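## Task

Exchange the cardboard box sitting in the open drawer of the short, narrow three-drawer file cabinet with the mug sitting in the open drawer of the wide three-drawer cabinet, so each ends up in the other's drawer. Afterwards close every drawer completely. The task fails if the mug drops more than a few centimetres or is struck hard. The cabinets must stay roughly where they started. The robot must not fall or finish leaning. Everything must stay in place without the robot holding it.

## Robot and tools

Robot: a Rainbow Robotics RB-Y1. Its base has two drive wheels plus two rear casters, is 0.66 m long and 0.58 m wide, and its front edge sits 0.10 m ahead of the wheel axle. On top is a torso whose lower section (the leg) folds at ankle, knee and hip, then a chest carrying two 7-joint arms with parallel grippers and a pan/tilt head. Cameras: head_camera, left_wrist_camera, right_wrist_camera.

Frames: the base frame has its origin on the floor between the drive wheels, x forward, y to the left, z up. The result reports chest, left_hand and right_hand in this frame; a hand point is the middle between its finger pads, fingers along its -z, closing along its x. Printed hand positions can be inaccurate, especially when reaching far. Odometry is the base frame at scene start; base_odometry comes from wheel rotation only, so slipping looks like motion; heading is in radians, positive left, -3.142 to 3.142.

execute_actions: argument actions is a list holding one action or nothing (empty just reports state and images). cameras optionally lists camera names, or "all"; [] gives no images. An action may contain:
- base: exactly one of translate_m (relative straight drive from where the base currently is, metres, -3 to 3, positive forward) or rotate_rad (relative turn in place, radians, -3.2 to 3.2, positive counter-clockwise/left). No sideways motion. A drive that would need over 8.667 s is refused.
- joints: one map for the whole robot keyed by joint name, each value an absolute target (radians, grippers in metres). Ranges: torso_squat_rad 0 to 1.2 (bigger lowers the level chest); torso_shift_rad -0.3 to 0.6 (positive pushes hips forward); torso_pitch_rad -0.2 to 1.4 (positive leans forward); torso_yaw_rad -1.5 to 1.5 (positive left). Per arm (left_/right_ prefix): shoulder_pitch_rad -2.356 to 2.356 (negative raises the arm forward); shoulder_roll_rad left 0 to 3.141, right -3.141 to 0 (away from the body is positive on the left, negative on the right); shoulder_yaw_rad -2.094 to 2.094; elbow_rad -2.617 to 0.01 (negative bends); forearm_roll_rad -3.141 to 3.141; wrist_pitch_rad -1.57 to 1.919 (negative tips hand forward); hand_roll_rad -2.705 to 2.705; gripper_m 0 to 0.1 (pad gap). Yaw and roll signs are the same on both arms. head_pan_rad -0.523 to 0.523 (positive left), head_tilt_rad -0.35 to 1.57 (positive down). Done tolerance is ±0.02 rad, ±0.004 m for grippers. Extra torso limits: squat+shift <= 1.52; squat-shift+pitch <= 1.57; shift+0.5 pitch-0.4 squat <= 0.7; shift+0.3 pitch-0.5 squat <= 0.39; breaking one leaves the torso short and off_target.
- speeds: caps for this action only, translate_m 0.05 to 0.4 m/s, rotate_rad 0.1 to 1.509 rad/s.
- min_time_s: 0.1 to 8, a floor on how long each arm and head motion takes.
No action exceeds 15 s. Unknown keys or values out of range get the call rejected with no motion. Joints or base left out of an action may keep pushing toward older targets.

wait: seconds 0 to 10; nothing new is commanded, the scene keeps running, and it returns state and images. zoom_image: camera plus region [x0, y0, x1, y1] in pixels of that camera's latest image, top-left origin, up to 504 by 504. finished_scene: scene number; ends it for good and reports success.

Result lines: base_status and joint_status tell how each commanded motion ended: done; off_target (resting short, may still push); time_out; contact_stop (torso or arm met hard resistance); stopped_with_arm (torso halted because an arm contact-stopped); limit_stop_at_<name> (a built-in limit, e.g. limit_stop_at_own_body when an arm nears the body, or limit_stop_at_motor_heat); not_followed (an arm's targets were withheld by the self-collision check; a cause line suggests a fix, and the targets may be retried later). A stop on one joint of the torso group or of one arm group halts the whole group, which then holds in place. on_its_own lists uncommanded parts; held at is a held target, not the position. joint_positions gives current values. The pictures line names the images in order. Once a stop is reported, later motion calls in the same reply are skipped.

Gripping: command an opening at least 0.005 m narrower than the object; off_target is then expected.

Avoid: the base keeps pushing when it hits furniture, and a bent leg can reach beyond the front edge. After a stop, retreat in its own action, arms before torso (if both hands hold one object and the torso contact-stops immediately with nothing in the way, resend every arm joint at its current value, then the torso command). Never let arms or grippers collide or press together. Each arm carries at most 3 kg; weight far forward can tip the robot. Contact torque at a joint's load limit (shoulders 60.9, elbow 31.3, wrist joints 21.7 N m) freezes the robot for 10 s. Holding loads heats motors: MOTOR HOT warns from 65 °C and an OVER-TEMPERATURE FAULT brakes the arm at 80 °C; resend targets afterwards. Objects may occasionally be nudged by outside forces. Do not drop items, slam drawers or push hard.

Each tool is called after "Emit:" in YAML: its name, and indented under it one key for each argument.

## Session

Emit:
execute_actions:
  actions: []

Scene clock: 0.00 s.
base_odometry: x=+0.000 y=+0.000 heading=+0.000 (m, m, rad; odometry frame)
base_status: not commanded
joint_positions: torso_squat_rad=+0.350 torso_shift_rad=-0.001 torso_pitch_rad=+0.000 torso_yaw_rad=+0.000 left_shoulder_pitch_rad=-0.007 left_shoulder_roll_rad=+0.015 left_shoulder_yaw_rad=+0.004 left_elbow_rad=-0.164 left_forearm_roll_rad=+0.054 left_wrist_pitch_rad=-0.003 left_hand_roll_rad=+0.009 left_gripper_m=+0.099 right_shoulder_pitch_rad=-0.034 right_shoulder_roll_rad=-0.038 right_shoulder_yaw_rad=+0.018 right_elbow_rad=-0.214 right_forearm_roll_rad=-0.002 right_wrist_pitch_rad=-0.003 right_hand_roll_rad=-0.034 right_gripper_m=+0.100 head_pan_rad=+0.000 head_tilt_rad=+0.400
joint_status: not commanded
chest: x=-0.2287 y=+0.0007 z=+1.2475 quat_wxyz=(+1.000, -0.001, +0.000, +0.000) (m; base frame)
left_hand: x=-0.1428 y=+0.2314 z=+0.5669 quat_wxyz=(+0.996, +0.004, -0.087, +0.032) (m; base frame)
right_hand: x=-0.0993 y=-0.2459 z=+0.5742 quat_wxyz=(+0.992, -0.016, -0.125, -0.001) (m; base frame)
pictures: head_camera, left_wrist_camera, right_wrist_camera
Images, in order (width x height): head_camera 896x504, left_wrist_camera 644x364, right_wrist_camera 644x364.

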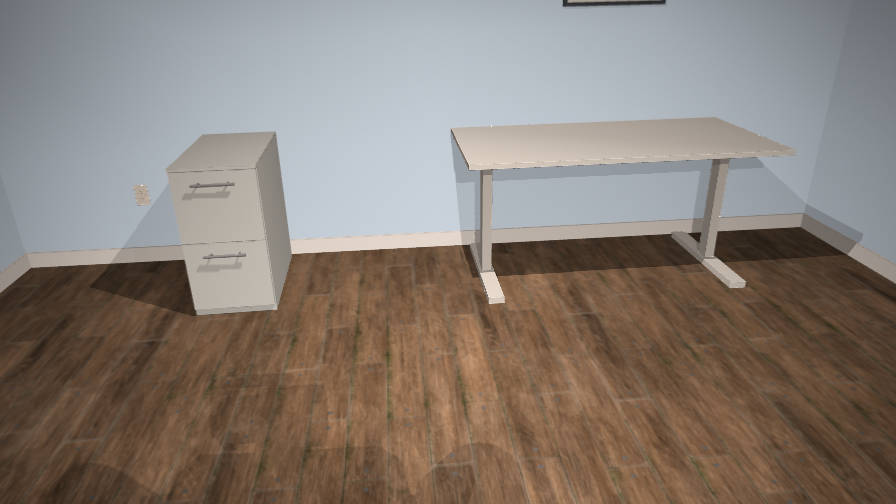

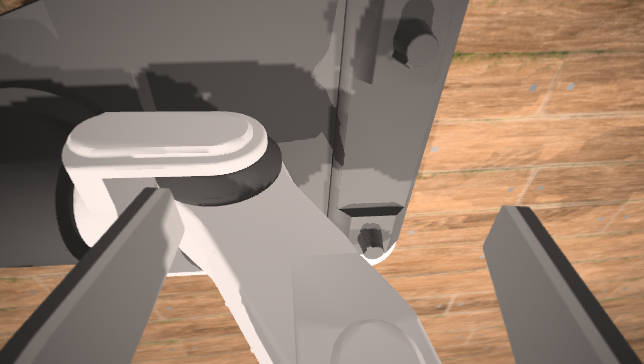

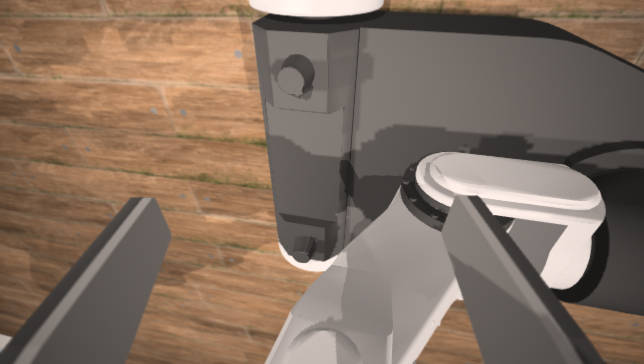

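Emit:
execute_actions:
  actions:
    - {"base":{"rotate_rad":1.6}}
  cameras: ["head_camera"]

Emit:
execute_actions:
  actions:
    - {"base":{"rotate_rad":1.6}}
  cameras: ["head_camera"]

Emit:
execute_actions:
  actions:
    - {"base":{"rotate_rad":1.6}}
  cameras: ["head_camera"]

Scene clock: 4.63 s.
base_odometry: x=+0.000 y=+0.000 heading=+1.599 (m, m, rad; odometry frame)
base_status: done
joint_positions: torso_squat_rad=+0.350 torso_shift_rad=-0.001 torso_pitch_rad=-0.001 torso_yaw_rad=+0.000 left_shoulder_pitch_rad=-0.007 left_shoulder_roll_rad=+0.015 left_shoulder_yaw_rad=+0.004 left_elbow_rad=-0.164 left_forearm_roll_rad=+0.054 left_wrist_pitch_rad=-0.003 left_hand_roll_rad=+0.009 left_gripper_m=+0.099 right_shoulder_pitch_rad=-0.034 right_shoulder_roll_rad=-0.038 right_shoulder_yaw_rad=+0.018 right_elbow_rad=-0.214 right_forearm_roll_rad=-0.002 right_wrist_pitch_rad=-0.003 right_hand_roll_rad=-0.034 right_gripper_m=+0.100 head_pan_rad=+0.000 head_tilt_rad=+0.400
joint_status: not commanded
chest: x=-0.2288 y=+0.0007 z=+1.2475 quat_wxyz=(+1.000, -0.001, +0.000, +0.000) (m; base frame)
left_hand: x=-0.1428 y=+0.2314 z=+0.5669 quat_wxyz=(+0.996, +0.004, -0.087, +0.032) (m; base frame)
right_hand: x=-0.0993 y=-0.2459 z=+0.5742 quat_wxyz=(+0.992, -0.016, -0.125, -0.001) (m; base frame)
pictures: head_camera
Images, in order (width x height): head_camera 896x504.

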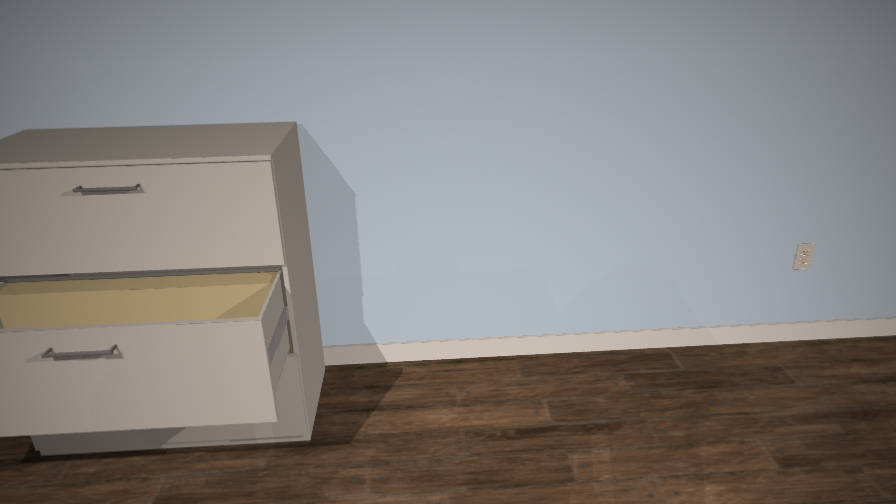

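Scene clock: 8.67 s.
base_odometry: x=+0.000 y=+0.000 heading=-3.084 (m, m, rad; odometry frame)
base_status: done
joint_positions: torso_squat_rad=+0.350 torso_shift_rad=-0.001 torso_pitch_rad=-0.001 torso_yaw_rad=+0.000 left_shoulder_pitch_rad=-0.007 left_shoulder_roll_rad=+0.015 left_shoulder_yaw_rad=+0.004 left_elbow_rad=-0.164 left_forearm_roll_rad=+0.054 left_wrist_pitch_rad=-0.003 left_hand_roll_rad=+0.009 left_gripper_m=+0.099 right_shoulder_pitch_rad=-0.034 right_shoulder_roll_rad=-0.038 right_shoulder_yaw_rad=+0.018 right_elbow_rad=-0.214 right_forearm_roll_rad=-0.002 right_wrist_pitch_rad=-0.003 right_hand_roll_rad=-0.034 right_gripper_m=+0.100 head_pan_rad=+0.000 head_tilt_rad=+0.400
joint_status: not commanded
chest: x=-0.2288 y=+0.0007 z=+1.2475 quat_wxyz=(+1.000, -0.001, +0.000, +0.000) (m; base frame)
left_hand: x=-0.1428 y=+0.2314 z=+0.5669 quat_wxyz=(+0.996, +0.004, -0.087, +0.032) (m; base frame)
right_hand: x=-0.0993 y=-0.2460 z=+0.5742 quat_wxyz=(+0.992, -0.016, -0.125, -0.001) (m; base frame)
pictures: head_camera
Images, in order (width x height): head_camera 896x504.

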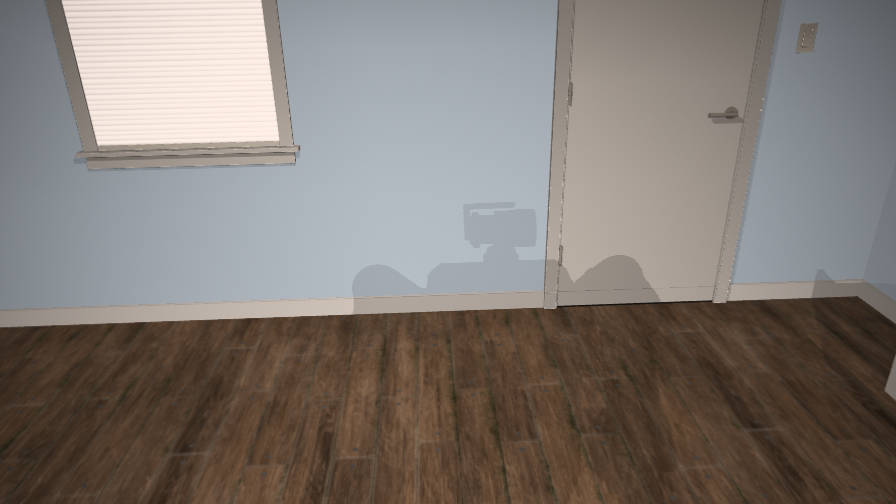

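Scene clock: 12.70 s.
base_odometry: x=+0.000 y=+0.000 heading=-1.485 (m, m, rad; odometry frame)
base_status: done
joint_positions: torso_squat_rad=+0.350 torso_shift_rad=-0.001 torso_pitch_rad=-0.001 torso_yaw_rad=+0.000 left_shoulder_pitch_rad=-0.007 left_shoulder_roll_rad=+0.015 left_shoulder_yaw_rad=+0.004 left_elbow_rad=-0.164 left_forearm_roll_rad=+0.054 left_wrist_pitch_rad=-0.003 left_hand_roll_rad=+0.009 left_gripper_m=+0.099 right_shoulder_pitch_rad=-0.034 right_shoulder_roll_rad=-0.038 right_shoulder_yaw_rad=+0.018 right_elbow_rad=-0.214 right_forearm_roll_rad=-0.002 right_wrist_pitch_rad=-0.003 right_hand_roll_rad=-0.034 right_gripper_m=+0.100 head_pan_rad=+0.000 head_tilt_rad=+0.400
joint_status: not commanded
chest: x=-0.2288 y=+0.0007 z=+1.2475 quat_wxyz=(+1.000, -0.001, +0.000, +0.000) (m; base frame)
left_hand: x=-0.1428 y=+0.2314 z=+0.5669 quat_wxyz=(+0.996, +0.004, -0.087, +0.032) (m; base frame)
right_hand: x=-0.0993 y=-0.2460 z=+0.5742 quat_wxyz=(+0.992, -0.016, -0.125, -0.001) (m; base frame)
pictures: head_camera
Images, in order (width x height): head_camera 896x504.

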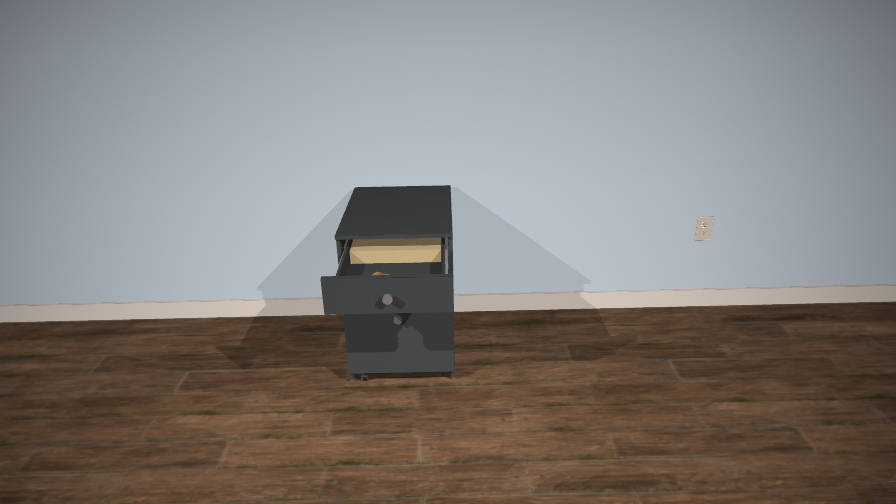

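Emit:
execute_actions:
  actions:
    - {"base":{"rotate_rad":0.15}}
  cameras: []

Emit:
execute_actions:
  actions:
    - {"base":{"translate_m":0.9},"joints":{"head_tilt_rad":0.9}}
  cameras: ["head_camera"]

Scene clock: 14.93 s.
base_odometry: x=+0.000 y=+0.000 heading=-1.336 (m, m, rad; odometry frame)
base_status: done
joint_positions: torso_squat_rad=+0.350 torso_shift_rad=-0.001 torso_pitch_rad=-0.001 torso_yaw_rad=+0.000 left_shoulder_pitch_rad=-0.007 left_shoulder_roll_rad=+0.015 left_shoulder_yaw_rad=+0.004 left_elbow_rad=-0.164 left_forearm_roll_rad=+0.054 left_wrist_pitch_rad=-0.003 left_hand_roll_rad=+0.009 left_gripper_m=+0.099 right_shoulder_pitch_rad=-0.034 right_shoulder_roll_rad=-0.038 right_shoulder_yaw_rad=+0.018 right_elbow_rad=-0.214 right_forearm_roll_rad=-0.002 right_wrist_pitch_rad=-0.003 right_hand_roll_rad=-0.034 right_gripper_m=+0.100 head_pan_rad=+0.000 head_tilt_rad=+0.400
joint_status: not commanded
chest: x=-0.2288 y=+0.0007 z=+1.2475 quat_wxyz=(+1.000, -0.001, +0.000, +0.000) (m; base frame)
left_hand: x=-0.1428 y=+0.2314 z=+0.5669 quat_wxyz=(+0.996, +0.004, -0.087, +0.032) (m; base frame)
right_hand: x=-0.0993 y=-0.2459 z=+0.5742 quat_wxyz=(+0.992, -0.016, -0.125, -0.001) (m; base frame)
pictures: none
No camera images: the call's "cameras" was empty. Leave "cameras" out to get every camera's image.

Scene clock: 18.53 s.
base_odometry: x=+0.211 y=-0.875 heading=-1.334 (m, m, rad; odometry frame)
base_status: done
joint_positions: torso_squat_rad=+0.350 torso_shift_rad=-0.001 torso_pitch_rad=+0.000 torso_yaw_rad=+0.000 left_shoulder_pitch_rad=-0.007 left_shoulder_roll_rad=+0.015 left_shoulder_yaw_rad=+0.004 left_elbow_rad=-0.165 left_forearm_roll_rad=+0.054 left_wrist_pitch_rad=-0.003 left_hand_roll_rad=+0.009 left_gripper_m=+0.099 right_shoulder_pitch_rad=-0.034 right_shoulder_roll_rad=-0.038 right_shoulder_yaw_rad=+0.018 right_elbow_rad=-0.214 right_forearm_roll_rad=-0.002 right_wrist_pitch_rad=-0.003 right_hand_roll_rad=-0.034 right_gripper_m=+0.100 head_pan_rad=+0.000 head_tilt_rad=+0.900
joint_status: all done
chest: x=-0.2287 y=+0.0007 z=+1.2475 quat_wxyz=(+1.000, -0.001, +0.000, +0.000) (m; base frame)
left_hand: x=-0.1428 y=+0.2314 z=+0.5669 quat_wxyz=(+0.996, +0.004, -0.087, +0.032) (m; base frame)
right_hand: x=-0.0992 y=-0.2459 z=+0.5742 quat_wxyz=(+0.992, -0.016, -0.125, -0.001) (m; base frame)
pictures: head_camera
Images, in order (width x height): head_camera 896x504.

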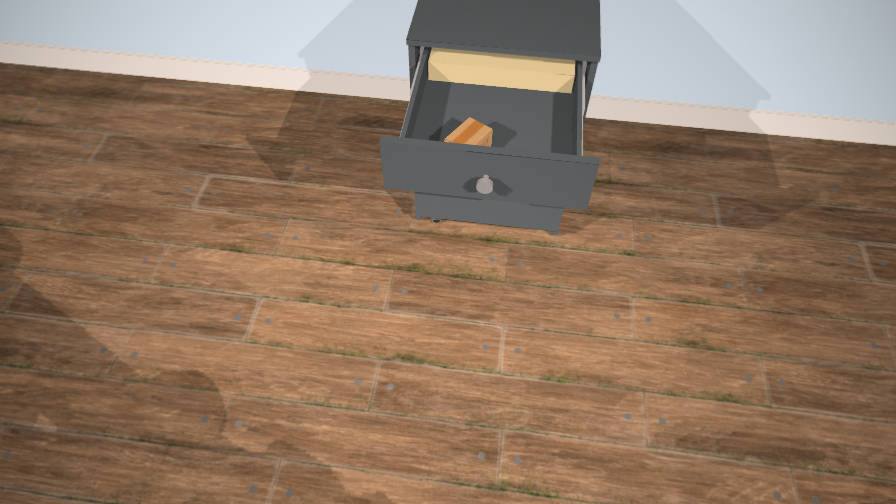

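Emit:
execute_actions:
  actions:
    - {"base":{"rotate_rad":-0.2},"joints":{"torso_pitch_rad":0.7,"left_shoulder_pitch_rad":-1.4,"left_elbow_rad":-0.6,"left_wrist_pitch_rad":1.3,"head_tilt_rad":0.5}}
  cameras: []

Emit:
execute_actions:
  actions:
    - {"base":{"translate_m":0.5}}
  cameras: ["head_camera","left_wrist_camera"]

Scene clock: 22.73 s.
base_odometry: x=+0.211 y=-0.875 heading=-1.534 (m, m, rad; odometry frame)
base_status: done
joint_positions: torso_squat_rad=+0.350 torso_shift_rad=-0.001 torso_pitch_rad=+0.700 torso_yaw_rad=+0.000 left_shoulder_pitch_rad=-1.400 left_shoulder_roll_rad=+0.015 left_shoulder_yaw_rad=+0.004 left_elbow_rad=-0.600 left_forearm_roll_rad=+0.054 left_wrist_pitch_rad=+1.300 left_hand_roll_rad=+0.009 left_gripper_m=+0.099 right_shoulder_pitch_rad=-0.034 right_shoulder_roll_rad=-0.038 right_shoulder_yaw_rad=+0.018 right_elbow_rad=-0.214 right_forearm_roll_rad=-0.002 right_wrist_pitch_rad=-0.003 right_hand_roll_rad=-0.034 right_gripper_m=+0.100 head_pan_rad=+0.000 head_tilt_rad=+0.500
joint_status: all done
chest: x=-0.0292 y=+0.0007 z=+1.1747 quat_wxyz=(+0.939, -0.001, +0.343, +0.000) (m; base frame)
left_hand: x=+0.3880 y=+0.0363 z=+0.6914 quat_wxyz=(+0.979, -0.021, +0.034, -0.202) (m; base frame)
right_hand: x=-0.3644 y=-0.2459 z=+0.5766 quat_wxyz=(+0.975, -0.015, +0.223, +0.004) (m; base frame)
pictures: none
No camera images: the call's "cameras" was empty. Leave "cameras" out to get every camera's image.

Scene clock: 25.33 s.
base_odometry: x=+0.229 y=-1.375 heading=-1.534 (m, m, rad; odometry frame)
base_status: done
joint_positions: torso_squat_rad=+0.350 torso_shift_rad=-0.001 torso_pitch_rad=+0.700 torso_yaw_rad=+0.000 left_shoulder_pitch_rad=-1.400 left_shoulder_roll_rad=+0.015 left_shoulder_yaw_rad=+0.004 left_elbow_rad=-0.600 left_forearm_roll_rad=+0.054 left_wrist_pitch_rad=+1.300 left_hand_roll_rad=+0.009 left_gripper_m=+0.099 right_shoulder_pitch_rad=-0.034 right_shoulder_roll_rad=-0.038 right_shoulder_yaw_rad=+0.018 right_elbow_rad=-0.214 right_forearm_roll_rad=-0.002 right_wrist_pitch_rad=-0.003 right_hand_roll_rad=-0.034 right_gripper_m=+0.100 head_pan_rad=+0.000 head_tilt_rad=+0.500
joint_status: not commanded
chest: x=-0.0291 y=+0.0007 z=+1.1747 quat_wxyz=(+0.939, -0.001, +0.343, +0.000) (m; base frame)
left_hand: x=+0.3879 y=+0.0363 z=+0.6913 quat_wxyz=(+0.979, -0.021, +0.034, -0.202) (m; base frame)
right_hand: x=-0.3645 y=-0.2459 z=+0.5767 quat_wxyz=(+0.975, -0.015, +0.224, +0.004) (m; base frame)
pictures: head_camera, left_wrist_camera
Images, in order (width x height): head_camera 896x504, left_wrist_camera 644x364.

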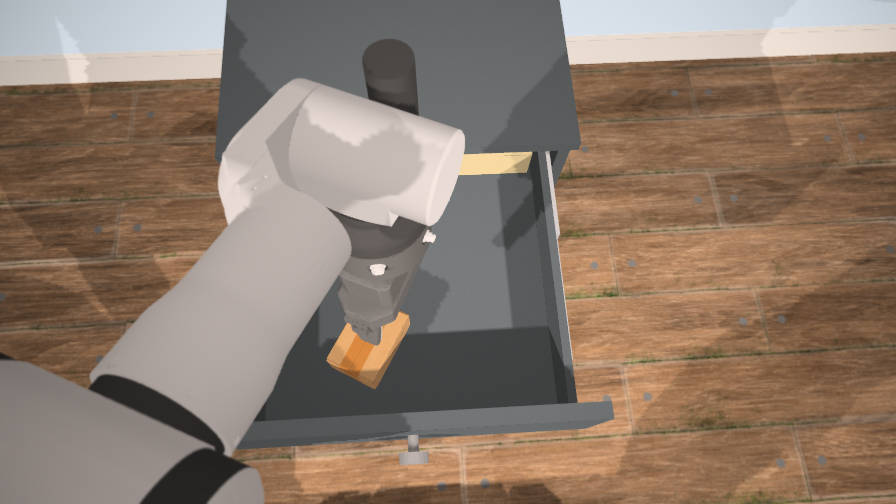

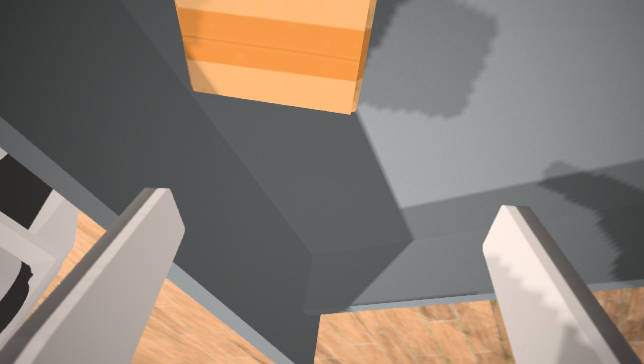

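Emit:
execute_actions:
  actions:
    - {"joints":{"torso_squat_rad":0.55,"left_hand_roll_rad":1.43,"left_shoulder_roll_rad":0.05}}
  cameras: ["head_camera","left_wrist_camera"]

Scene clock: 27.77 s.
base_odometry: x=+0.229 y=-1.375 heading=-1.534 (m, m, rad; odometry frame)
base_status: not commanded
joint_positions: torso_squat_rad=+0.550 torso_shift_rad=-0.001 torso_pitch_rad=+0.700 torso_yaw_rad=+0.000 left_shoulder_pitch_rad=-1.400 left_shoulder_roll_rad=+0.050 left_shoulder_yaw_rad=+0.004 left_elbow_rad=-0.600 left_forearm_roll_rad=+0.054 left_wrist_pitch_rad=+1.300 left_hand_roll_rad=+1.430 left_gripper_m=+0.099 right_shoulder_pitch_rad=-0.034 right_shoulder_roll_rad=-0.038 right_shoulder_yaw_rad=+0.018 right_elbow_rad=-0.214 right_forearm_roll_rad=-0.002 right_wrist_pitch_rad=-0.003 right_hand_roll_rad=-0.034 right_gripper_m=+0.100 head_pan_rad=+0.000 head_tilt_rad=+0.500
joint_status: all done
chest: x=-0.0292 y=+0.0007 z=+1.1139 quat_wxyz=(+0.939, -0.001, +0.343, +0.000) (m; base frame)
left_hand: x=+0.3980 y=+0.0578 z=+0.6306 quat_wxyz=(+0.868, +0.014, +0.029, +0.495) (m; base frame)
right_hand: x=-0.3644 y=-0.2459 z=+0.5159 quat_wxyz=(+0.975, -0.015, +0.224, +0.004) (m; base frame)
pictures: head_camera, left_wrist_camera
Images, in order (width x height): head_camera 896x504, left_wrist_camera 644x364.

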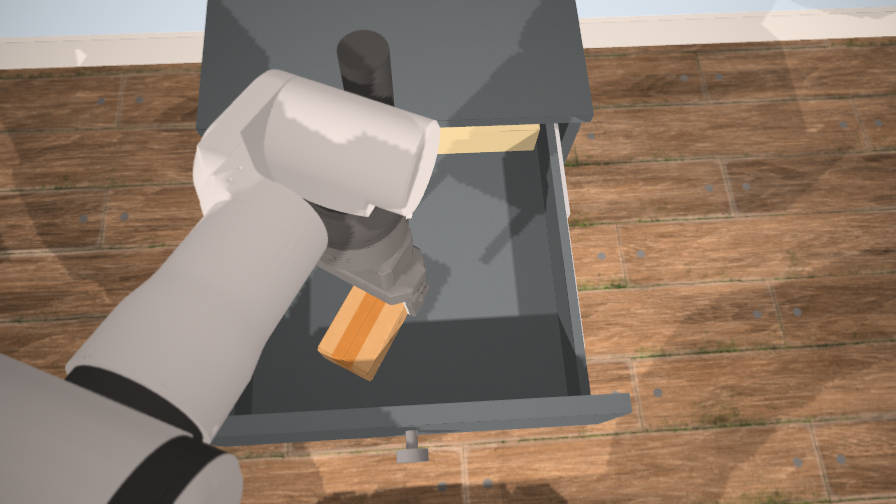

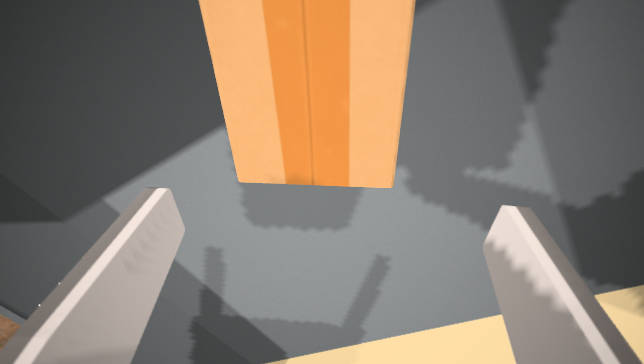

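Emit:
execute_actions:
  actions:
    - {"base":{"translate_m":-0.06},"joints":{"torso_squat_rad":0.72,"left_shoulder_roll_rad":0.1,"left_hand_roll_rad":1.4}}
  cameras: ["head_camera","left_wrist_camera"]

Scene clock: 29.37 s.
base_odometry: x=+0.227 y=-1.315 heading=-1.534 (m, m, rad; odometry frame)
base_status: done
joint_positions: torso_squat_rad=+0.639 torso_shift_rad=-0.003 torso_pitch_rad=+0.694 torso_yaw_rad=-0.001 left_shoulder_pitch_rad=-1.400 left_shoulder_roll_rad=+0.100 left_shoulder_yaw_rad=+0.005 left_elbow_rad=-0.600 left_forearm_roll_rad=+0.054 left_wrist_pitch_rad=+1.300 left_hand_roll_rad=+1.400 left_gripper_m=+0.099 right_shoulder_pitch_rad=-0.034 right_shoulder_roll_rad=-0.038 right_shoulder_yaw_rad=+0.018 right_elbow_rad=-0.214 right_forearm_roll_rad=-0.002 right_wrist_pitch_rad=-0.003 right_hand_roll_rad=-0.034 right_gripper_m=+0.100 head_pan_rad=+0.000 head_tilt_rad=+0.500
joint_status: torso_squat_rad contact_stop (moved +0.089 of +0.170); the others done
on_its_own: torso_squat_rad is held at +0.639, not at your +0.720, since a contact_stop
chest: x=-0.0318 y=+0.0006 z=+1.0801 quat_wxyz=(+0.940, -0.001, +0.340, +0.000) (m; base frame)
left_hand: x=+0.4119 y=+0.0886 z=+0.6006 quat_wxyz=(+0.868, +0.023, +0.011, +0.496) (m; base frame)
right_hand: x=-0.3637 y=-0.2460 z=+0.4802 quat_wxyz=(+0.975, -0.015, +0.221, +0.004) (m; base frame)
pictures: head_camera, left_wrist_camera
Images, in order (width x height): head_camera 896x504, left_wrist_camera 644x364.

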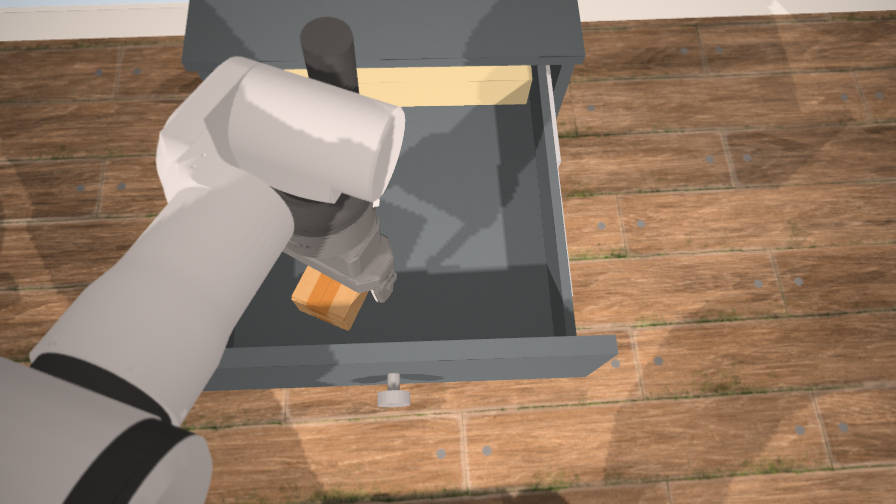

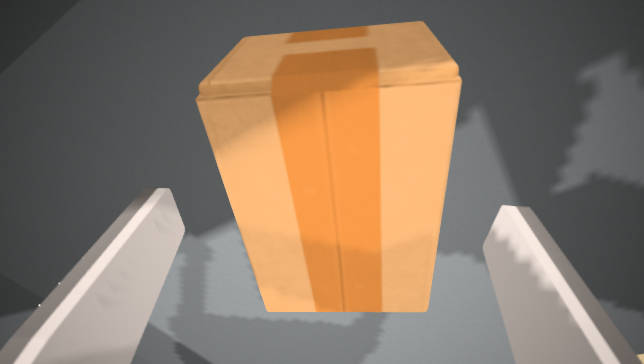

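Emit:
execute_actions:
  actions:
    - {"joints":{"left_gripper_m":0.03}}
  cameras: ["left_wrist_camera"]

Scene clock: 30.83 s.
base_odometry: x=+0.227 y=-1.315 heading=-1.534 (m, m, rad; odometry frame)
base_status: not commanded
joint_positions: torso_squat_rad=+0.639 torso_shift_rad=-0.003 torso_pitch_rad=+0.694 torso_yaw_rad=-0.001 left_shoulder_pitch_rad=-1.400 left_shoulder_roll_rad=+0.100 left_shoulder_yaw_rad=+0.005 left_elbow_rad=-0.600 left_forearm_roll_rad=+0.054 left_wrist_pitch_rad=+1.300 left_hand_roll_rad=+1.400 left_gripper_m=+0.059 right_shoulder_pitch_rad=-0.034 right_shoulder_roll_rad=-0.038 right_shoulder_yaw_rad=+0.018 right_elbow_rad=-0.214 right_forearm_roll_rad=-0.002 right_wrist_pitch_rad=-0.003 right_hand_roll_rad=-0.034 right_gripper_m=+0.100 head_pan_rad=+0.000 head_tilt_rad=+0.500
joint_status: left_gripper_m off_target (ended at +0.059, target +0.030)
on_its_own: torso_squat_rad is held at +0.639, not at your +0.720, since a contact_stop
chest: x=-0.0318 y=+0.0006 z=+1.0801 quat_wxyz=(+0.940, -0.001, +0.340, +0.000) (m; base frame)
left_hand: x=+0.4119 y=+0.0887 z=+0.6006 quat_wxyz=(+0.868, +0.023, +0.011, +0.496) (m; base frame)
right_hand: x=-0.3637 y=-0.2460 z=+0.4802 quat_wxyz=(+0.975, -0.015, +0.221, +0.004) (m; base frame)
pictures: left_wrist_camera
Images, in order (width x height): left_wrist_camera 644x364.

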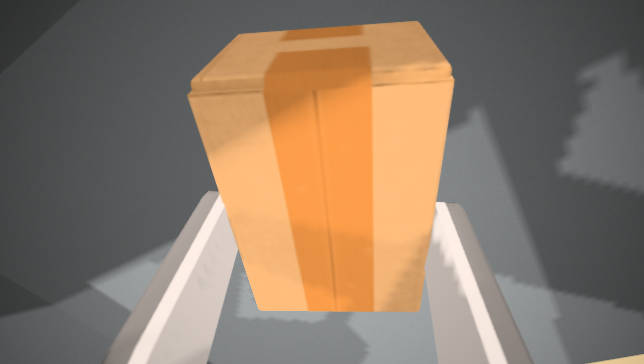

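Emit:
execute_actions:
  actions:
    - {"joints":{"torso_squat_rad":0.2}}
  cameras: []

Emit:
execute_actions:
  actions:
    - {"base":{"translate_m":-0.3}}
  cameras: []

Emit:
execute_actions:
  actions:
    - {"base":{"rotate_rad":-2.35}}
  cameras: []

Emit:
execute_actions:
  actions:
    - {"base":{"translate_m":1.9},"joints":{"head_tilt_rad":0.0}}
  cameras: []

Emit:
execute_actions:
  actions:
    - {"base":{"rotate_rad":-0.8}}
  cameras: ["head_camera"]

Scene clock: 33.70 s.
base_odometry: x=+0.227 y=-1.315 heading=-1.534 (m, m, rad; odometry frame)
base_status: not commanded
joint_positions: torso_squat_rad=+0.200 torso_shift_rad=-0.003 torso_pitch_rad=+0.694 torso_yaw_rad=-0.001 left_shoulder_pitch_rad=-1.400 left_shoulder_roll_rad=+0.100 left_shoulder_yaw_rad=+0.005 left_elbow_rad=-0.600 left_forearm_roll_rad=+0.054 left_wrist_pitch_rad=+1.300 left_hand_roll_rad=+1.400 left_gripper_m=+0.059 right_shoulder_pitch_rad=-0.034 right_shoulder_roll_rad=-0.038 right_shoulder_yaw_rad=+0.018 right_elbow_rad=-0.214 right_forearm_roll_rad=-0.002 right_wrist_pitch_rad=-0.003 right_hand_roll_rad=-0.034 right_gripper_m=+0.100 head_pan_rad=+0.000 head_tilt_rad=+0.500
joint_status: all done
chest: x=-0.0320 y=+0.0006 z=+1.2043 quat_wxyz=(+0.940, -0.001, +0.340, +0.000) (m; base frame)
left_hand: x=+0.4114 y=+0.0888 z=+0.7245 quat_wxyz=(+0.868, +0.024, +0.011, +0.496) (m; base frame)
right_hand: x=-0.3641 y=-0.2459 z=+0.6045 quat_wxyz=(+0.975, -0.015, +0.221, +0.004) (m; base frame)
pictures: none
No camera images: the call's "cameras" was empty. Leave "cameras" out to get every camera's image.

Scene clock: 35.87 s.
base_odometry: x=+0.216 y=-1.015 heading=-1.535 (m, m, rad; odometry frame)
base_status: done
joint_positions: torso_squat_rad=+0.200 torso_shift_rad=-0.003 torso_pitch_rad=+0.694 torso_yaw_rad=-0.001 left_shoulder_pitch_rad=-1.400 left_shoulder_roll_rad=+0.100 left_shoulder_yaw_rad=+0.005 left_elbow_rad=-0.600 left_forearm_roll_rad=+0.054 left_wrist_pitch_rad=+1.300 left_hand_roll_rad=+1.400 left_gripper_m=+0.059 right_shoulder_pitch_rad=-0.034 right_shoulder_roll_rad=-0.038 right_shoulder_yaw_rad=+0.018 right_elbow_rad=-0.214 right_forearm_roll_rad=-0.002 right_wrist_pitch_rad=-0.003 right_hand_roll_rad=-0.034 right_gripper_m=+0.100 head_pan_rad=+0.000 head_tilt_rad=+0.500
joint_status: not commanded
chest: x=-0.0321 y=+0.0007 z=+1.2043 quat_wxyz=(+0.940, -0.001, +0.340, +0.000) (m; base frame)
left_hand: x=+0.4113 y=+0.0889 z=+0.7246 quat_wxyz=(+0.868, +0.024, +0.011, +0.496) (m; base frame)
right_hand: x=-0.3641 y=-0.2459 z=+0.6045 quat_wxyz=(+0.975, -0.015, +0.221, +0.004) (m; base frame)
pictures: none
No camera images: the call's "cameras" was empty. Leave "cameras" out to get every camera's image.

Scene clock: 40.53 s.
base_odometry: x=+0.216 y=-1.015 heading=+2.398 (m, m, rad; odometry frame)
base_status: done
joint_positions: torso_squat_rad=+0.200 torso_shift_rad=-0.003 torso_pitch_rad=+0.694 torso_yaw_rad=-0.001 left_shoulder_pitch_rad=-1.400 left_shoulder_roll_rad=+0.100 left_shoulder_yaw_rad=+0.005 left_elbow_rad=-0.600 left_forearm_roll_rad=+0.054 left_wrist_pitch_rad=+1.300 left_hand_roll_rad=+1.400 left_gripper_m=+0.059 right_shoulder_pitch_rad=-0.034 right_shoulder_roll_rad=-0.038 right_shoulder_yaw_rad=+0.018 right_elbow_rad=-0.214 right_forearm_roll_rad=-0.002 right_wrist_pitch_rad=-0.003 right_hand_roll_rad=-0.034 right_gripper_m=+0.100 head_pan_rad=+0.000 head_tilt_rad=+0.500
joint_status: not commanded
chest: x=-0.0321 y=+0.0007 z=+1.2043 quat_wxyz=(+0.940, -0.001, +0.340, +0.000) (m; base frame)
left_hand: x=+0.4113 y=+0.0890 z=+0.7246 quat_wxyz=(+0.868, +0.024, +0.011, +0.496) (m; base frame)
right_hand: x=-0.3641 y=-0.2460 z=+0.6045 quat_wxyz=(+0.975, -0.016, +0.221, +0.004) (m; base frame)
pictures: none
No camera images: the call's "cameras" was empty. Leave "cameras" out to get every camera's image.

Scene clock: 46.63 s.
base_odometry: x=-1.183 y=+0.271 heading=+2.398 (m, m, rad; odometry frame)
base_status: done
joint_positions: torso_squat_rad=+0.200 torso_shift_rad=-0.003 torso_pitch_rad=+0.694 torso_yaw_rad=-0.001 left_shoulder_pitch_rad=-1.400 left_shoulder_roll_rad=+0.100 left_shoulder_yaw_rad=+0.005 left_elbow_rad=-0.600 left_forearm_roll_rad=+0.054 left_wrist_pitch_rad=+1.300 left_hand_roll_rad=+1.400 left_gripper_m=+0.059 right_shoulder_pitch_rad=-0.034 right_shoulder_roll_rad=-0.038 right_shoulder_yaw_rad=+0.018 right_elbow_rad=-0.214 right_forearm_roll_rad=-0.002 right_wrist_pitch_rad=-0.003 right_hand_roll_rad=-0.034 right_gripper_m=+0.100 head_pan_rad=+0.000 head_tilt_rad=+0.000
joint_status: all done
chest: x=-0.0320 y=+0.0007 z=+1.2043 quat_wxyz=(+0.940, -0.001, +0.340, +0.000) (m; base frame)
left_hand: x=+0.4114 y=+0.0890 z=+0.7245 quat_wxyz=(+0.868, +0.024, +0.011, +0.496) (m; base frame)
right_hand: x=-0.3640 y=-0.2460 z=+0.6044 quat_wxyz=(+0.975, -0.015, +0.221, +0.004) (m; base frame)
pictures: none
No camera images: the call's "cameras" was empty. Leave "cameras" out to get every camera's image.

Scene clock: 49.47 s.
base_odometry: x=-1.183 y=+0.271 heading=+1.598 (m, m, rad; odometry frame)
base_status: done
joint_positions: torso_squat_rad=+0.200 torso_shift_rad=-0.003 torso_pitch_rad=+0.694 torso_yaw_rad=-0.001 left_shoulder_pitch_rad=-1.400 left_shoulder_roll_rad=+0.100 left_shoulder_yaw_rad=+0.005 left_elbow_rad=-0.600 left_forearm_roll_rad=+0.054 left_wrist_pitch_rad=+1.300 left_hand_roll_rad=+1.400 left_gripper_m=+0.059 right_shoulder_pitch_rad=-0.034 right_shoulder_roll_rad=-0.038 right_shoulder_yaw_rad=+0.018 right_elbow_rad=-0.214 right_forearm_roll_rad=-0.002 right_wrist_pitch_rad=-0.003 right_hand_roll_rad=-0.034 right_gripper_m=+0.100 head_pan_rad=+0.000 head_tilt_rad=+0.000
joint_status: not commanded
chest: x=-0.0320 y=+0.0007 z=+1.2043 quat_wxyz=(+0.940, -0.001, +0.340, +0.000) (m; base frame)
left_hand: x=+0.4113 y=+0.0890 z=+0.7245 quat_wxyz=(+0.868, +0.024, +0.011, +0.496) (m; base frame)
right_hand: x=-0.3640 y=-0.2460 z=+0.6044 quat_wxyz=(+0.975, -0.015, +0.221, +0.004) (m; base frame)
pictures: head_camera
Images, in order (width x height): head_camera 896x504.

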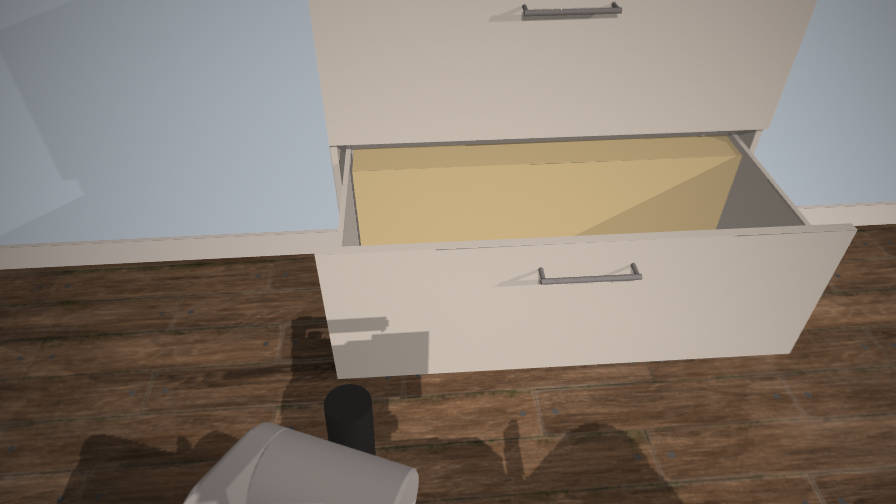

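Emit:
execute_actions:
  actions:
    - {"base":{"rotate_rad":-0.6},"joints":{"torso_pitch_rad":0.3,"left_wrist_pitch_rad":1.7,"head_tilt_rad":0.8}}
  cameras: []

Emit:
execute_actions:
  actions:
    - {"base":{"translate_m":0.45}}
  cameras: []

Emit:
execute_actions:
  actions:
    - {"base":{"rotate_rad":0.55}}
  cameras: []

Emit:
execute_actions:
  actions:
    - {"base":{"translate_m":0.2}}
  cameras: ["head_camera"]

Scene clock: 52.43 s.
base_odometry: x=-1.183 y=+0.271 heading=+0.999 (m, m, rad; odometry frame)
base_status: done
joint_positions: torso_squat_rad=+0.200 torso_shift_rad=-0.003 torso_pitch_rad=+0.300 torso_yaw_rad=-0.001 left_shoulder_pitch_rad=-1.400 left_shoulder_roll_rad=+0.100 left_shoulder_yaw_rad=+0.005 left_elbow_rad=-0.600 left_forearm_roll_rad=+0.054 left_wrist_pitch_rad=+1.700 left_hand_roll_rad=+1.400 left_gripper_m=+0.059 right_shoulder_pitch_rad=-0.034 right_shoulder_roll_rad=-0.038 right_shoulder_yaw_rad=+0.018 right_elbow_rad=-0.214 right_forearm_roll_rad=-0.002 right_wrist_pitch_rad=-0.003 right_hand_roll_rad=-0.034 right_gripper_m=+0.100 head_pan_rad=+0.000 head_tilt_rad=+0.800
joint_status: all done
chest: x=-0.1386 y=+0.0007 z=+1.2621 quat_wxyz=(+0.989, -0.001, +0.149, +0.000) (m; base frame)
left_hand: x=+0.3696 y=+0.1203 z=+0.9785 quat_wxyz=(+0.856, +0.078, -0.031, +0.510) (m; base frame)
right_hand: x=-0.2145 y=-0.2460 z=+0.5808 quat_wxyz=(+1.000, -0.016, +0.025, +0.001) (m; base frame)
pictures: none
No camera images: the call's "cameras" was empty. Leave "cameras" out to get every camera's image.

Scene clock: 55.10 s.
base_odometry: x=-0.939 y=+0.649 heading=+0.998 (m, m, rad; odometry frame)
base_status: done
joint_positions: torso_squat_rad=+0.200 torso_shift_rad=-0.003 torso_pitch_rad=+0.300 torso_yaw_rad=-0.001 left_shoulder_pitch_rad=-1.400 left_shoulder_roll_rad=+0.100 left_shoulder_yaw_rad=+0.005 left_elbow_rad=-0.600 left_forearm_roll_rad=+0.054 left_wrist_pitch_rad=+1.700 left_hand_roll_rad=+1.400 left_gripper_m=+0.059 right_shoulder_pitch_rad=-0.034 right_shoulder_roll_rad=-0.038 right_shoulder_yaw_rad=+0.018 right_elbow_rad=-0.214 right_forearm_roll_rad=-0.002 right_wrist_pitch_rad=-0.003 right_hand_roll_rad=-0.034 right_gripper_m=+0.100 head_pan_rad=+0.000 head_tilt_rad=+0.800
joint_status: not commanded
chest: x=-0.1386 y=+0.0007 z=+1.2621 quat_wxyz=(+0.989, -0.001, +0.150, +0.000) (m; base frame)
left_hand: x=+0.3696 y=+0.1203 z=+0.9784 quat_wxyz=(+0.856, +0.078, -0.031, +0.510) (m; base frame)
right_hand: x=-0.2144 y=-0.2459 z=+0.5808 quat_wxyz=(+1.000, -0.016, +0.025, +0.001) (m; base frame)
pictures: none
No camera images: the call's "cameras" was empty. Leave "cameras" out to get every camera's image.

Scene clock: 57.57 s.
base_odometry: x=-0.939 y=+0.649 heading=+1.548 (m, m, rad; odometry frame)
base_status: done
joint_positions: torso_squat_rad=+0.200 torso_shift_rad=-0.003 torso_pitch_rad=+0.300 torso_yaw_rad=-0.001 left_shoulder_pitch_rad=-1.400 left_shoulder_roll_rad=+0.100 left_shoulder_yaw_rad=+0.005 left_elbow_rad=-0.600 left_forearm_roll_rad=+0.054 left_wrist_pitch_rad=+1.700 left_hand_roll_rad=+1.400 left_gripper_m=+0.059 right_shoulder_pitch_rad=-0.034 right_shoulder_roll_rad=-0.038 right_shoulder_yaw_rad=+0.018 right_elbow_rad=-0.214 right_forearm_roll_rad=-0.002 right_wrist_pitch_rad=-0.003 right_hand_roll_rad=-0.034 right_gripper_m=+0.100 head_pan_rad=+0.000 head_tilt_rad=+0.800
joint_status: not commanded
chest: x=-0.1386 y=+0.0007 z=+1.2621 quat_wxyz=(+0.989, -0.001, +0.150, +0.000) (m; base frame)
left_hand: x=+0.3696 y=+0.1204 z=+0.9784 quat_wxyz=(+0.856, +0.078, -0.031, +0.510) (m; base frame)
right_hand: x=-0.2144 y=-0.2460 z=+0.5808 quat_wxyz=(+1.000, -0.016, +0.025, +0.001) (m; base frame)
pictures: none
No camera images: the call's "cameras" was empty. Leave "cameras" out to get every camera's image.

Scene clock: 59.33 s.
base_odometry: x=-0.935 y=+0.849 heading=+1.549 (m, m, rad; odometry frame)
base_status: done
joint_positions: torso_squat_rad=+0.200 torso_shift_rad=-0.003 torso_pitch_rad=+0.300 torso_yaw_rad=-0.001 left_shoulder_pitch_rad=-1.400 left_shoulder_roll_rad=+0.100 left_shoulder_yaw_rad=+0.005 left_elbow_rad=-0.600 left_forearm_roll_rad=+0.054 left_wrist_pitch_rad=+1.700 left_hand_roll_rad=+1.400 left_gripper_m=+0.059 right_shoulder_pitch_rad=-0.034 right_shoulder_roll_rad=-0.038 right_shoulder_yaw_rad=+0.018 right_elbow_rad=-0.214 right_forearm_roll_rad=-0.002 right_wrist_pitch_rad=-0.003 right_hand_roll_rad=-0.034 right_gripper_m=+0.100 head_pan_rad=+0.000 head_tilt_rad=+0.800
joint_status: not commanded
chest: x=-0.1385 y=+0.0007 z=+1.2621 quat_wxyz=(+0.989, -0.001, +0.150, +0.000) (m; base frame)
left_hand: x=+0.3697 y=+0.1203 z=+0.9784 quat_wxyz=(+0.856, +0.078, -0.031, +0.510) (m; base frame)
right_hand: x=-0.2144 y=-0.2460 z=+0.5808 quat_wxyz=(+1.000, -0.016, +0.025, +0.001) (m; base frame)
pictures: head_camera
Images, in order (width x height): head_camera 896x504.

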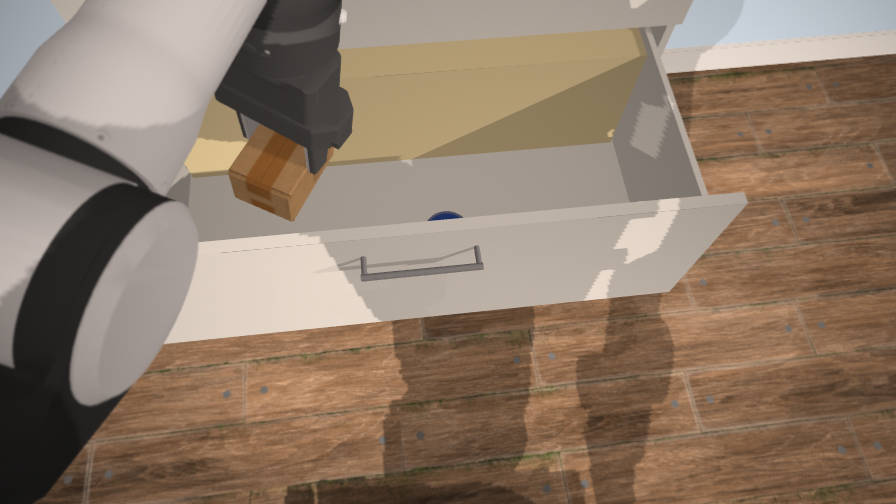

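Emit:
execute_actions:
  actions:
    - {"base":{"rotate_rad":0.1}}
  cameras: []

Emit:
execute_actions:
  actions:
    - {"base":{"translate_m":0.2}}
  cameras: []

Emit:
execute_actions:
  actions:
    - {"joints":{"torso_pitch_rad":0.7,"left_wrist_pitch_rad":1.3,"left_shoulder_roll_rad":0.25,"head_tilt_rad":0.5,"torso_squat_rad":0.5}}
  cameras: ["head_camera"]

Scene clock: 61.43 s.
base_odometry: x=-0.935 y=+0.849 heading=+1.648 (m, m, rad; odometry frame)
base_status: done
joint_positions: torso_squat_rad=+0.200 torso_shift_rad=-0.003 torso_pitch_rad=+0.300 torso_yaw_rad=-0.001 left_shoulder_pitch_rad=-1.400 left_shoulder_roll_rad=+0.100 left_shoulder_yaw_rad=+0.005 left_elbow_rad=-0.600 left_forearm_roll_rad=+0.054 left_wrist_pitch_rad=+1.700 left_hand_roll_rad=+1.400 left_gripper_m=+0.059 right_shoulder_pitch_rad=-0.034 right_shoulder_roll_rad=-0.038 right_shoulder_yaw_rad=+0.018 right_elbow_rad=-0.214 right_forearm_roll_rad=-0.002 right_wrist_pitch_rad=-0.003 right_hand_roll_rad=-0.034 right_gripper_m=+0.100 head_pan_rad=+0.000 head_tilt_rad=+0.800
joint_status: not commanded
chest: x=-0.1385 y=+0.0007 z=+1.2621 quat_wxyz=(+0.989, -0.001, +0.150, +0.000) (m; base frame)
left_hand: x=+0.3696 y=+0.1203 z=+0.9784 quat_wxyz=(+0.856, +0.078, -0.031, +0.510) (m; base frame)
right_hand: x=-0.2144 y=-0.2460 z=+0.5808 quat_wxyz=(+1.000, -0.016, +0.025, +0.001) (m; base frame)
pictures: none
No camera images: the call's "cameras" was empty. Leave "cameras" out to get every camera's image.

Scene clock: 63.20 s.
base_odometry: x=-0.950 y=+1.049 heading=+1.649 (m, m, rad; odometry frame)
base_status: done
joint_positions: torso_squat_rad=+0.200 torso_shift_rad=-0.003 torso_pitch_rad=+0.300 torso_yaw_rad=-0.001 left_shoulder_pitch_rad=-1.400 left_shoulder_roll_rad=+0.100 left_shoulder_yaw_rad=+0.005 left_elbow_rad=-0.600 left_forearm_roll_rad=+0.054 left_wrist_pitch_rad=+1.700 left_hand_roll_rad=+1.400 left_gripper_m=+0.059 right_shoulder_pitch_rad=-0.034 right_shoulder_roll_rad=-0.038 right_shoulder_yaw_rad=+0.018 right_elbow_rad=-0.214 right_forearm_roll_rad=-0.002 right_wrist_pitch_rad=-0.003 right_hand_roll_rad=-0.034 right_gripper_m=+0.100 head_pan_rad=+0.000 head_tilt_rad=+0.800
joint_status: not commanded
chest: x=-0.1385 y=+0.0007 z=+1.2621 quat_wxyz=(+0.989, -0.001, +0.150, +0.000) (m; base frame)
left_hand: x=+0.3697 y=+0.1204 z=+0.9784 quat_wxyz=(+0.856, +0.078, -0.031, +0.510) (m; base frame)
right_hand: x=-0.2144 y=-0.2460 z=+0.5808 quat_wxyz=(+1.000, -0.016, +0.025, +0.001) (m; base frame)
pictures: none
No camera images: the call's "cameras" was empty. Leave "cameras" out to get every camera's image.

Scene clock: 65.33 s.
base_odometry: x=-0.950 y=+1.049 heading=+1.649 (m, m, rad; odometry frame)
base_status: not commanded
joint_positions: torso_squat_rad=+0.500 torso_shift_rad=-0.003 torso_pitch_rad=+0.700 torso_yaw_rad=+0.000 left_shoulder_pitch_rad=-1.400 left_shoulder_roll_rad=+0.250 left_shoulder_yaw_rad=+0.005 left_elbow_rad=-0.600 left_forearm_roll_rad=+0.054 left_wrist_pitch_rad=+1.300 left_hand_roll_rad=+1.400 left_gripper_m=+0.059 right_shoulder_pitch_rad=-0.034 right_shoulder_roll_rad=-0.038 right_shoulder_yaw_rad=+0.018 right_elbow_rad=-0.214 right_forearm_roll_rad=-0.002 right_wrist_pitch_rad=-0.003 right_hand_roll_rad=-0.034 right_gripper_m=+0.100 head_pan_rad=+0.000 head_tilt_rad=+0.500
joint_status: all done
chest: x=-0.0304 y=+0.0007 z=+1.1314 quat_wxyz=(+0.939, -0.001, +0.343, +0.000) (m; base frame)
left_hand: x=+0.4447 y=+0.1844 z=+0.6603 quat_wxyz=(+0.842, +0.059, -0.034, +0.535) (m; base frame)
right_hand: x=-0.3658 y=-0.2460 z=+0.5335 quat_wxyz=(+0.975, -0.015, +0.224, +0.004) (m; base frame)
pictures: head_camera
Images, in order (width x height): head_camera 896x504.

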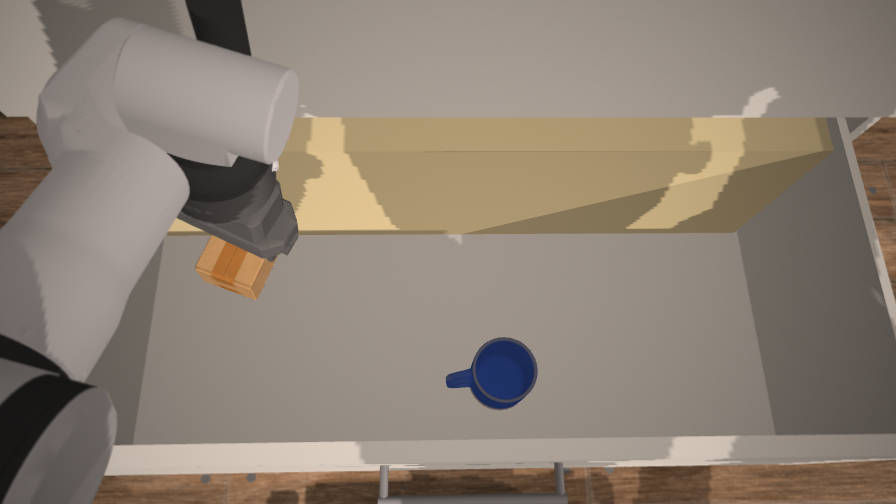

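Emit:
execute_actions:
  actions:
    - {"base":{"translate_m":-0.06},"joints":{"torso_squat_rad":0.85}}
  cameras: ["head_camera"]

Scene clock: 68.47 s.
base_odometry: x=-0.945 y=+0.989 heading=+1.648 (m, m, rad; odometry frame)
base_status: done
joint_positions: torso_squat_rad=+0.850 torso_shift_rad=-0.003 torso_pitch_rad=+0.700 torso_yaw_rad=+0.000 left_shoulder_pitch_rad=-1.400 left_shoulder_roll_rad=+0.250 left_shoulder_yaw_rad=+0.005 left_elbow_rad=-0.600 left_forearm_roll_rad=+0.054 left_wrist_pitch_rad=+1.300 left_hand_roll_rad=+1.400 left_gripper_m=+0.059 right_shoulder_pitch_rad=-0.034 right_shoulder_roll_rad=-0.038 right_shoulder_yaw_rad=+0.018 right_elbow_rad=-0.214 right_forearm_roll_rad=-0.002 right_wrist_pitch_rad=-0.003 right_hand_roll_rad=-0.034 right_gripper_m=+0.100 head_pan_rad=+0.000 head_tilt_rad=+0.500
joint_status: all done
chest: x=-0.0300 y=+0.0006 z=+0.9791 quat_wxyz=(+0.939, -0.001, +0.343, +0.000) (m; base frame)
left_hand: x=+0.4453 y=+0.1843 z=+0.5081 quat_wxyz=(+0.842, +0.059, -0.035, +0.535) (m; base frame)
right_hand: x=-0.3654 y=-0.2461 z=+0.3812 quat_wxyz=(+0.975, -0.015, +0.224, +0.004) (m; base frame)
pictures: head_camera
Images, in order (width x height): head_camera 896x504.

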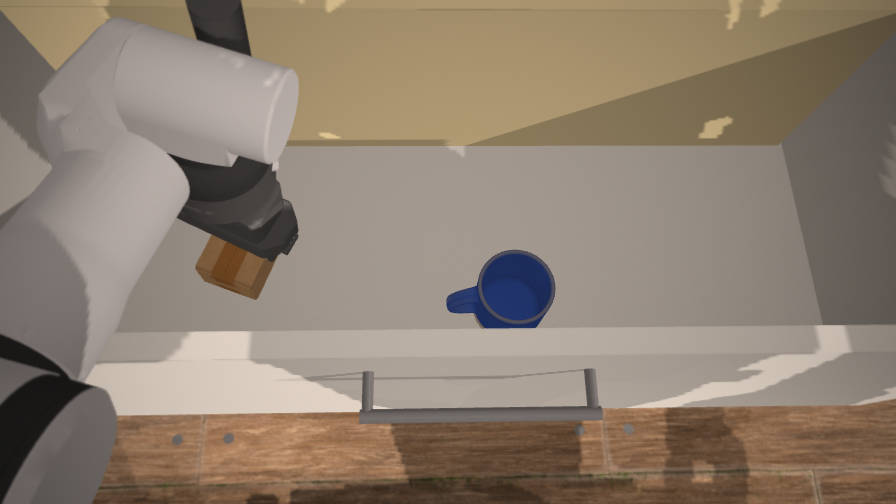

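Emit:
execute_actions:
  actions:
    - {"joints":{"left_shoulder_pitch_rad":-1.28,"left_wrist_pitch_rad":1.18},"min_time_s":2}
  cameras: ["left_wrist_camera"]

Scene clock: 71.20 s.
base_odometry: x=-0.945 y=+0.989 heading=+1.648 (m, m, rad; odometry frame)
base_status: not commanded
joint_positions: torso_squat_rad=+0.850 torso_shift_rad=-0.003 torso_pitch_rad=+0.699 torso_yaw_rad=+0.000 left_shoulder_pitch_rad=-1.284 left_shoulder_roll_rad=+0.251 left_shoulder_yaw_rad=+0.005 left_elbow_rad=-0.602 left_forearm_roll_rad=+0.054 left_wrist_pitch_rad=+1.180 left_hand_roll_rad=+1.400 left_gripper_m=+0.059 right_shoulder_pitch_rad=-0.034 right_shoulder_roll_rad=-0.038 right_shoulder_yaw_rad=+0.018 right_elbow_rad=-0.214 right_forearm_roll_rad=-0.002 right_wrist_pitch_rad=-0.003 right_hand_roll_rad=-0.034 right_gripper_m=+0.100 head_pan_rad=+0.000 head_tilt_rad=+0.500
joint_status: all done
chest: x=-0.0304 y=+0.0006 z=+0.9793 quat_wxyz=(+0.940, -0.001, +0.343, +0.000) (m; base frame)
left_hand: x=+0.4132 y=+0.2041 z=+0.4629 quat_wxyz=(+0.838, +0.055, -0.036, +0.541) (m; base frame)
right_hand: x=-0.3652 y=-0.2460 z=+0.3810 quat_wxyz=(+0.975, -0.015, +0.223, +0.004) (m; base frame)
pictures: left_wrist_camera
Images, in order (width x height): left_wrist_camera 644x364.

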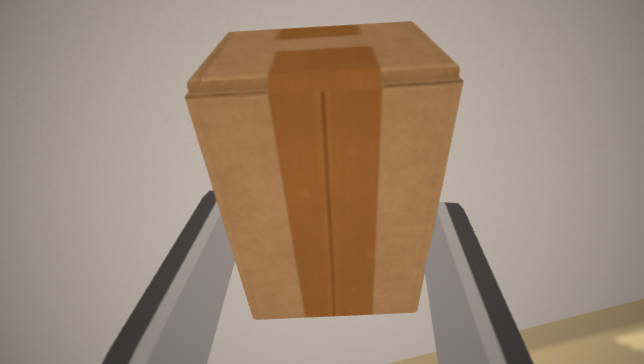

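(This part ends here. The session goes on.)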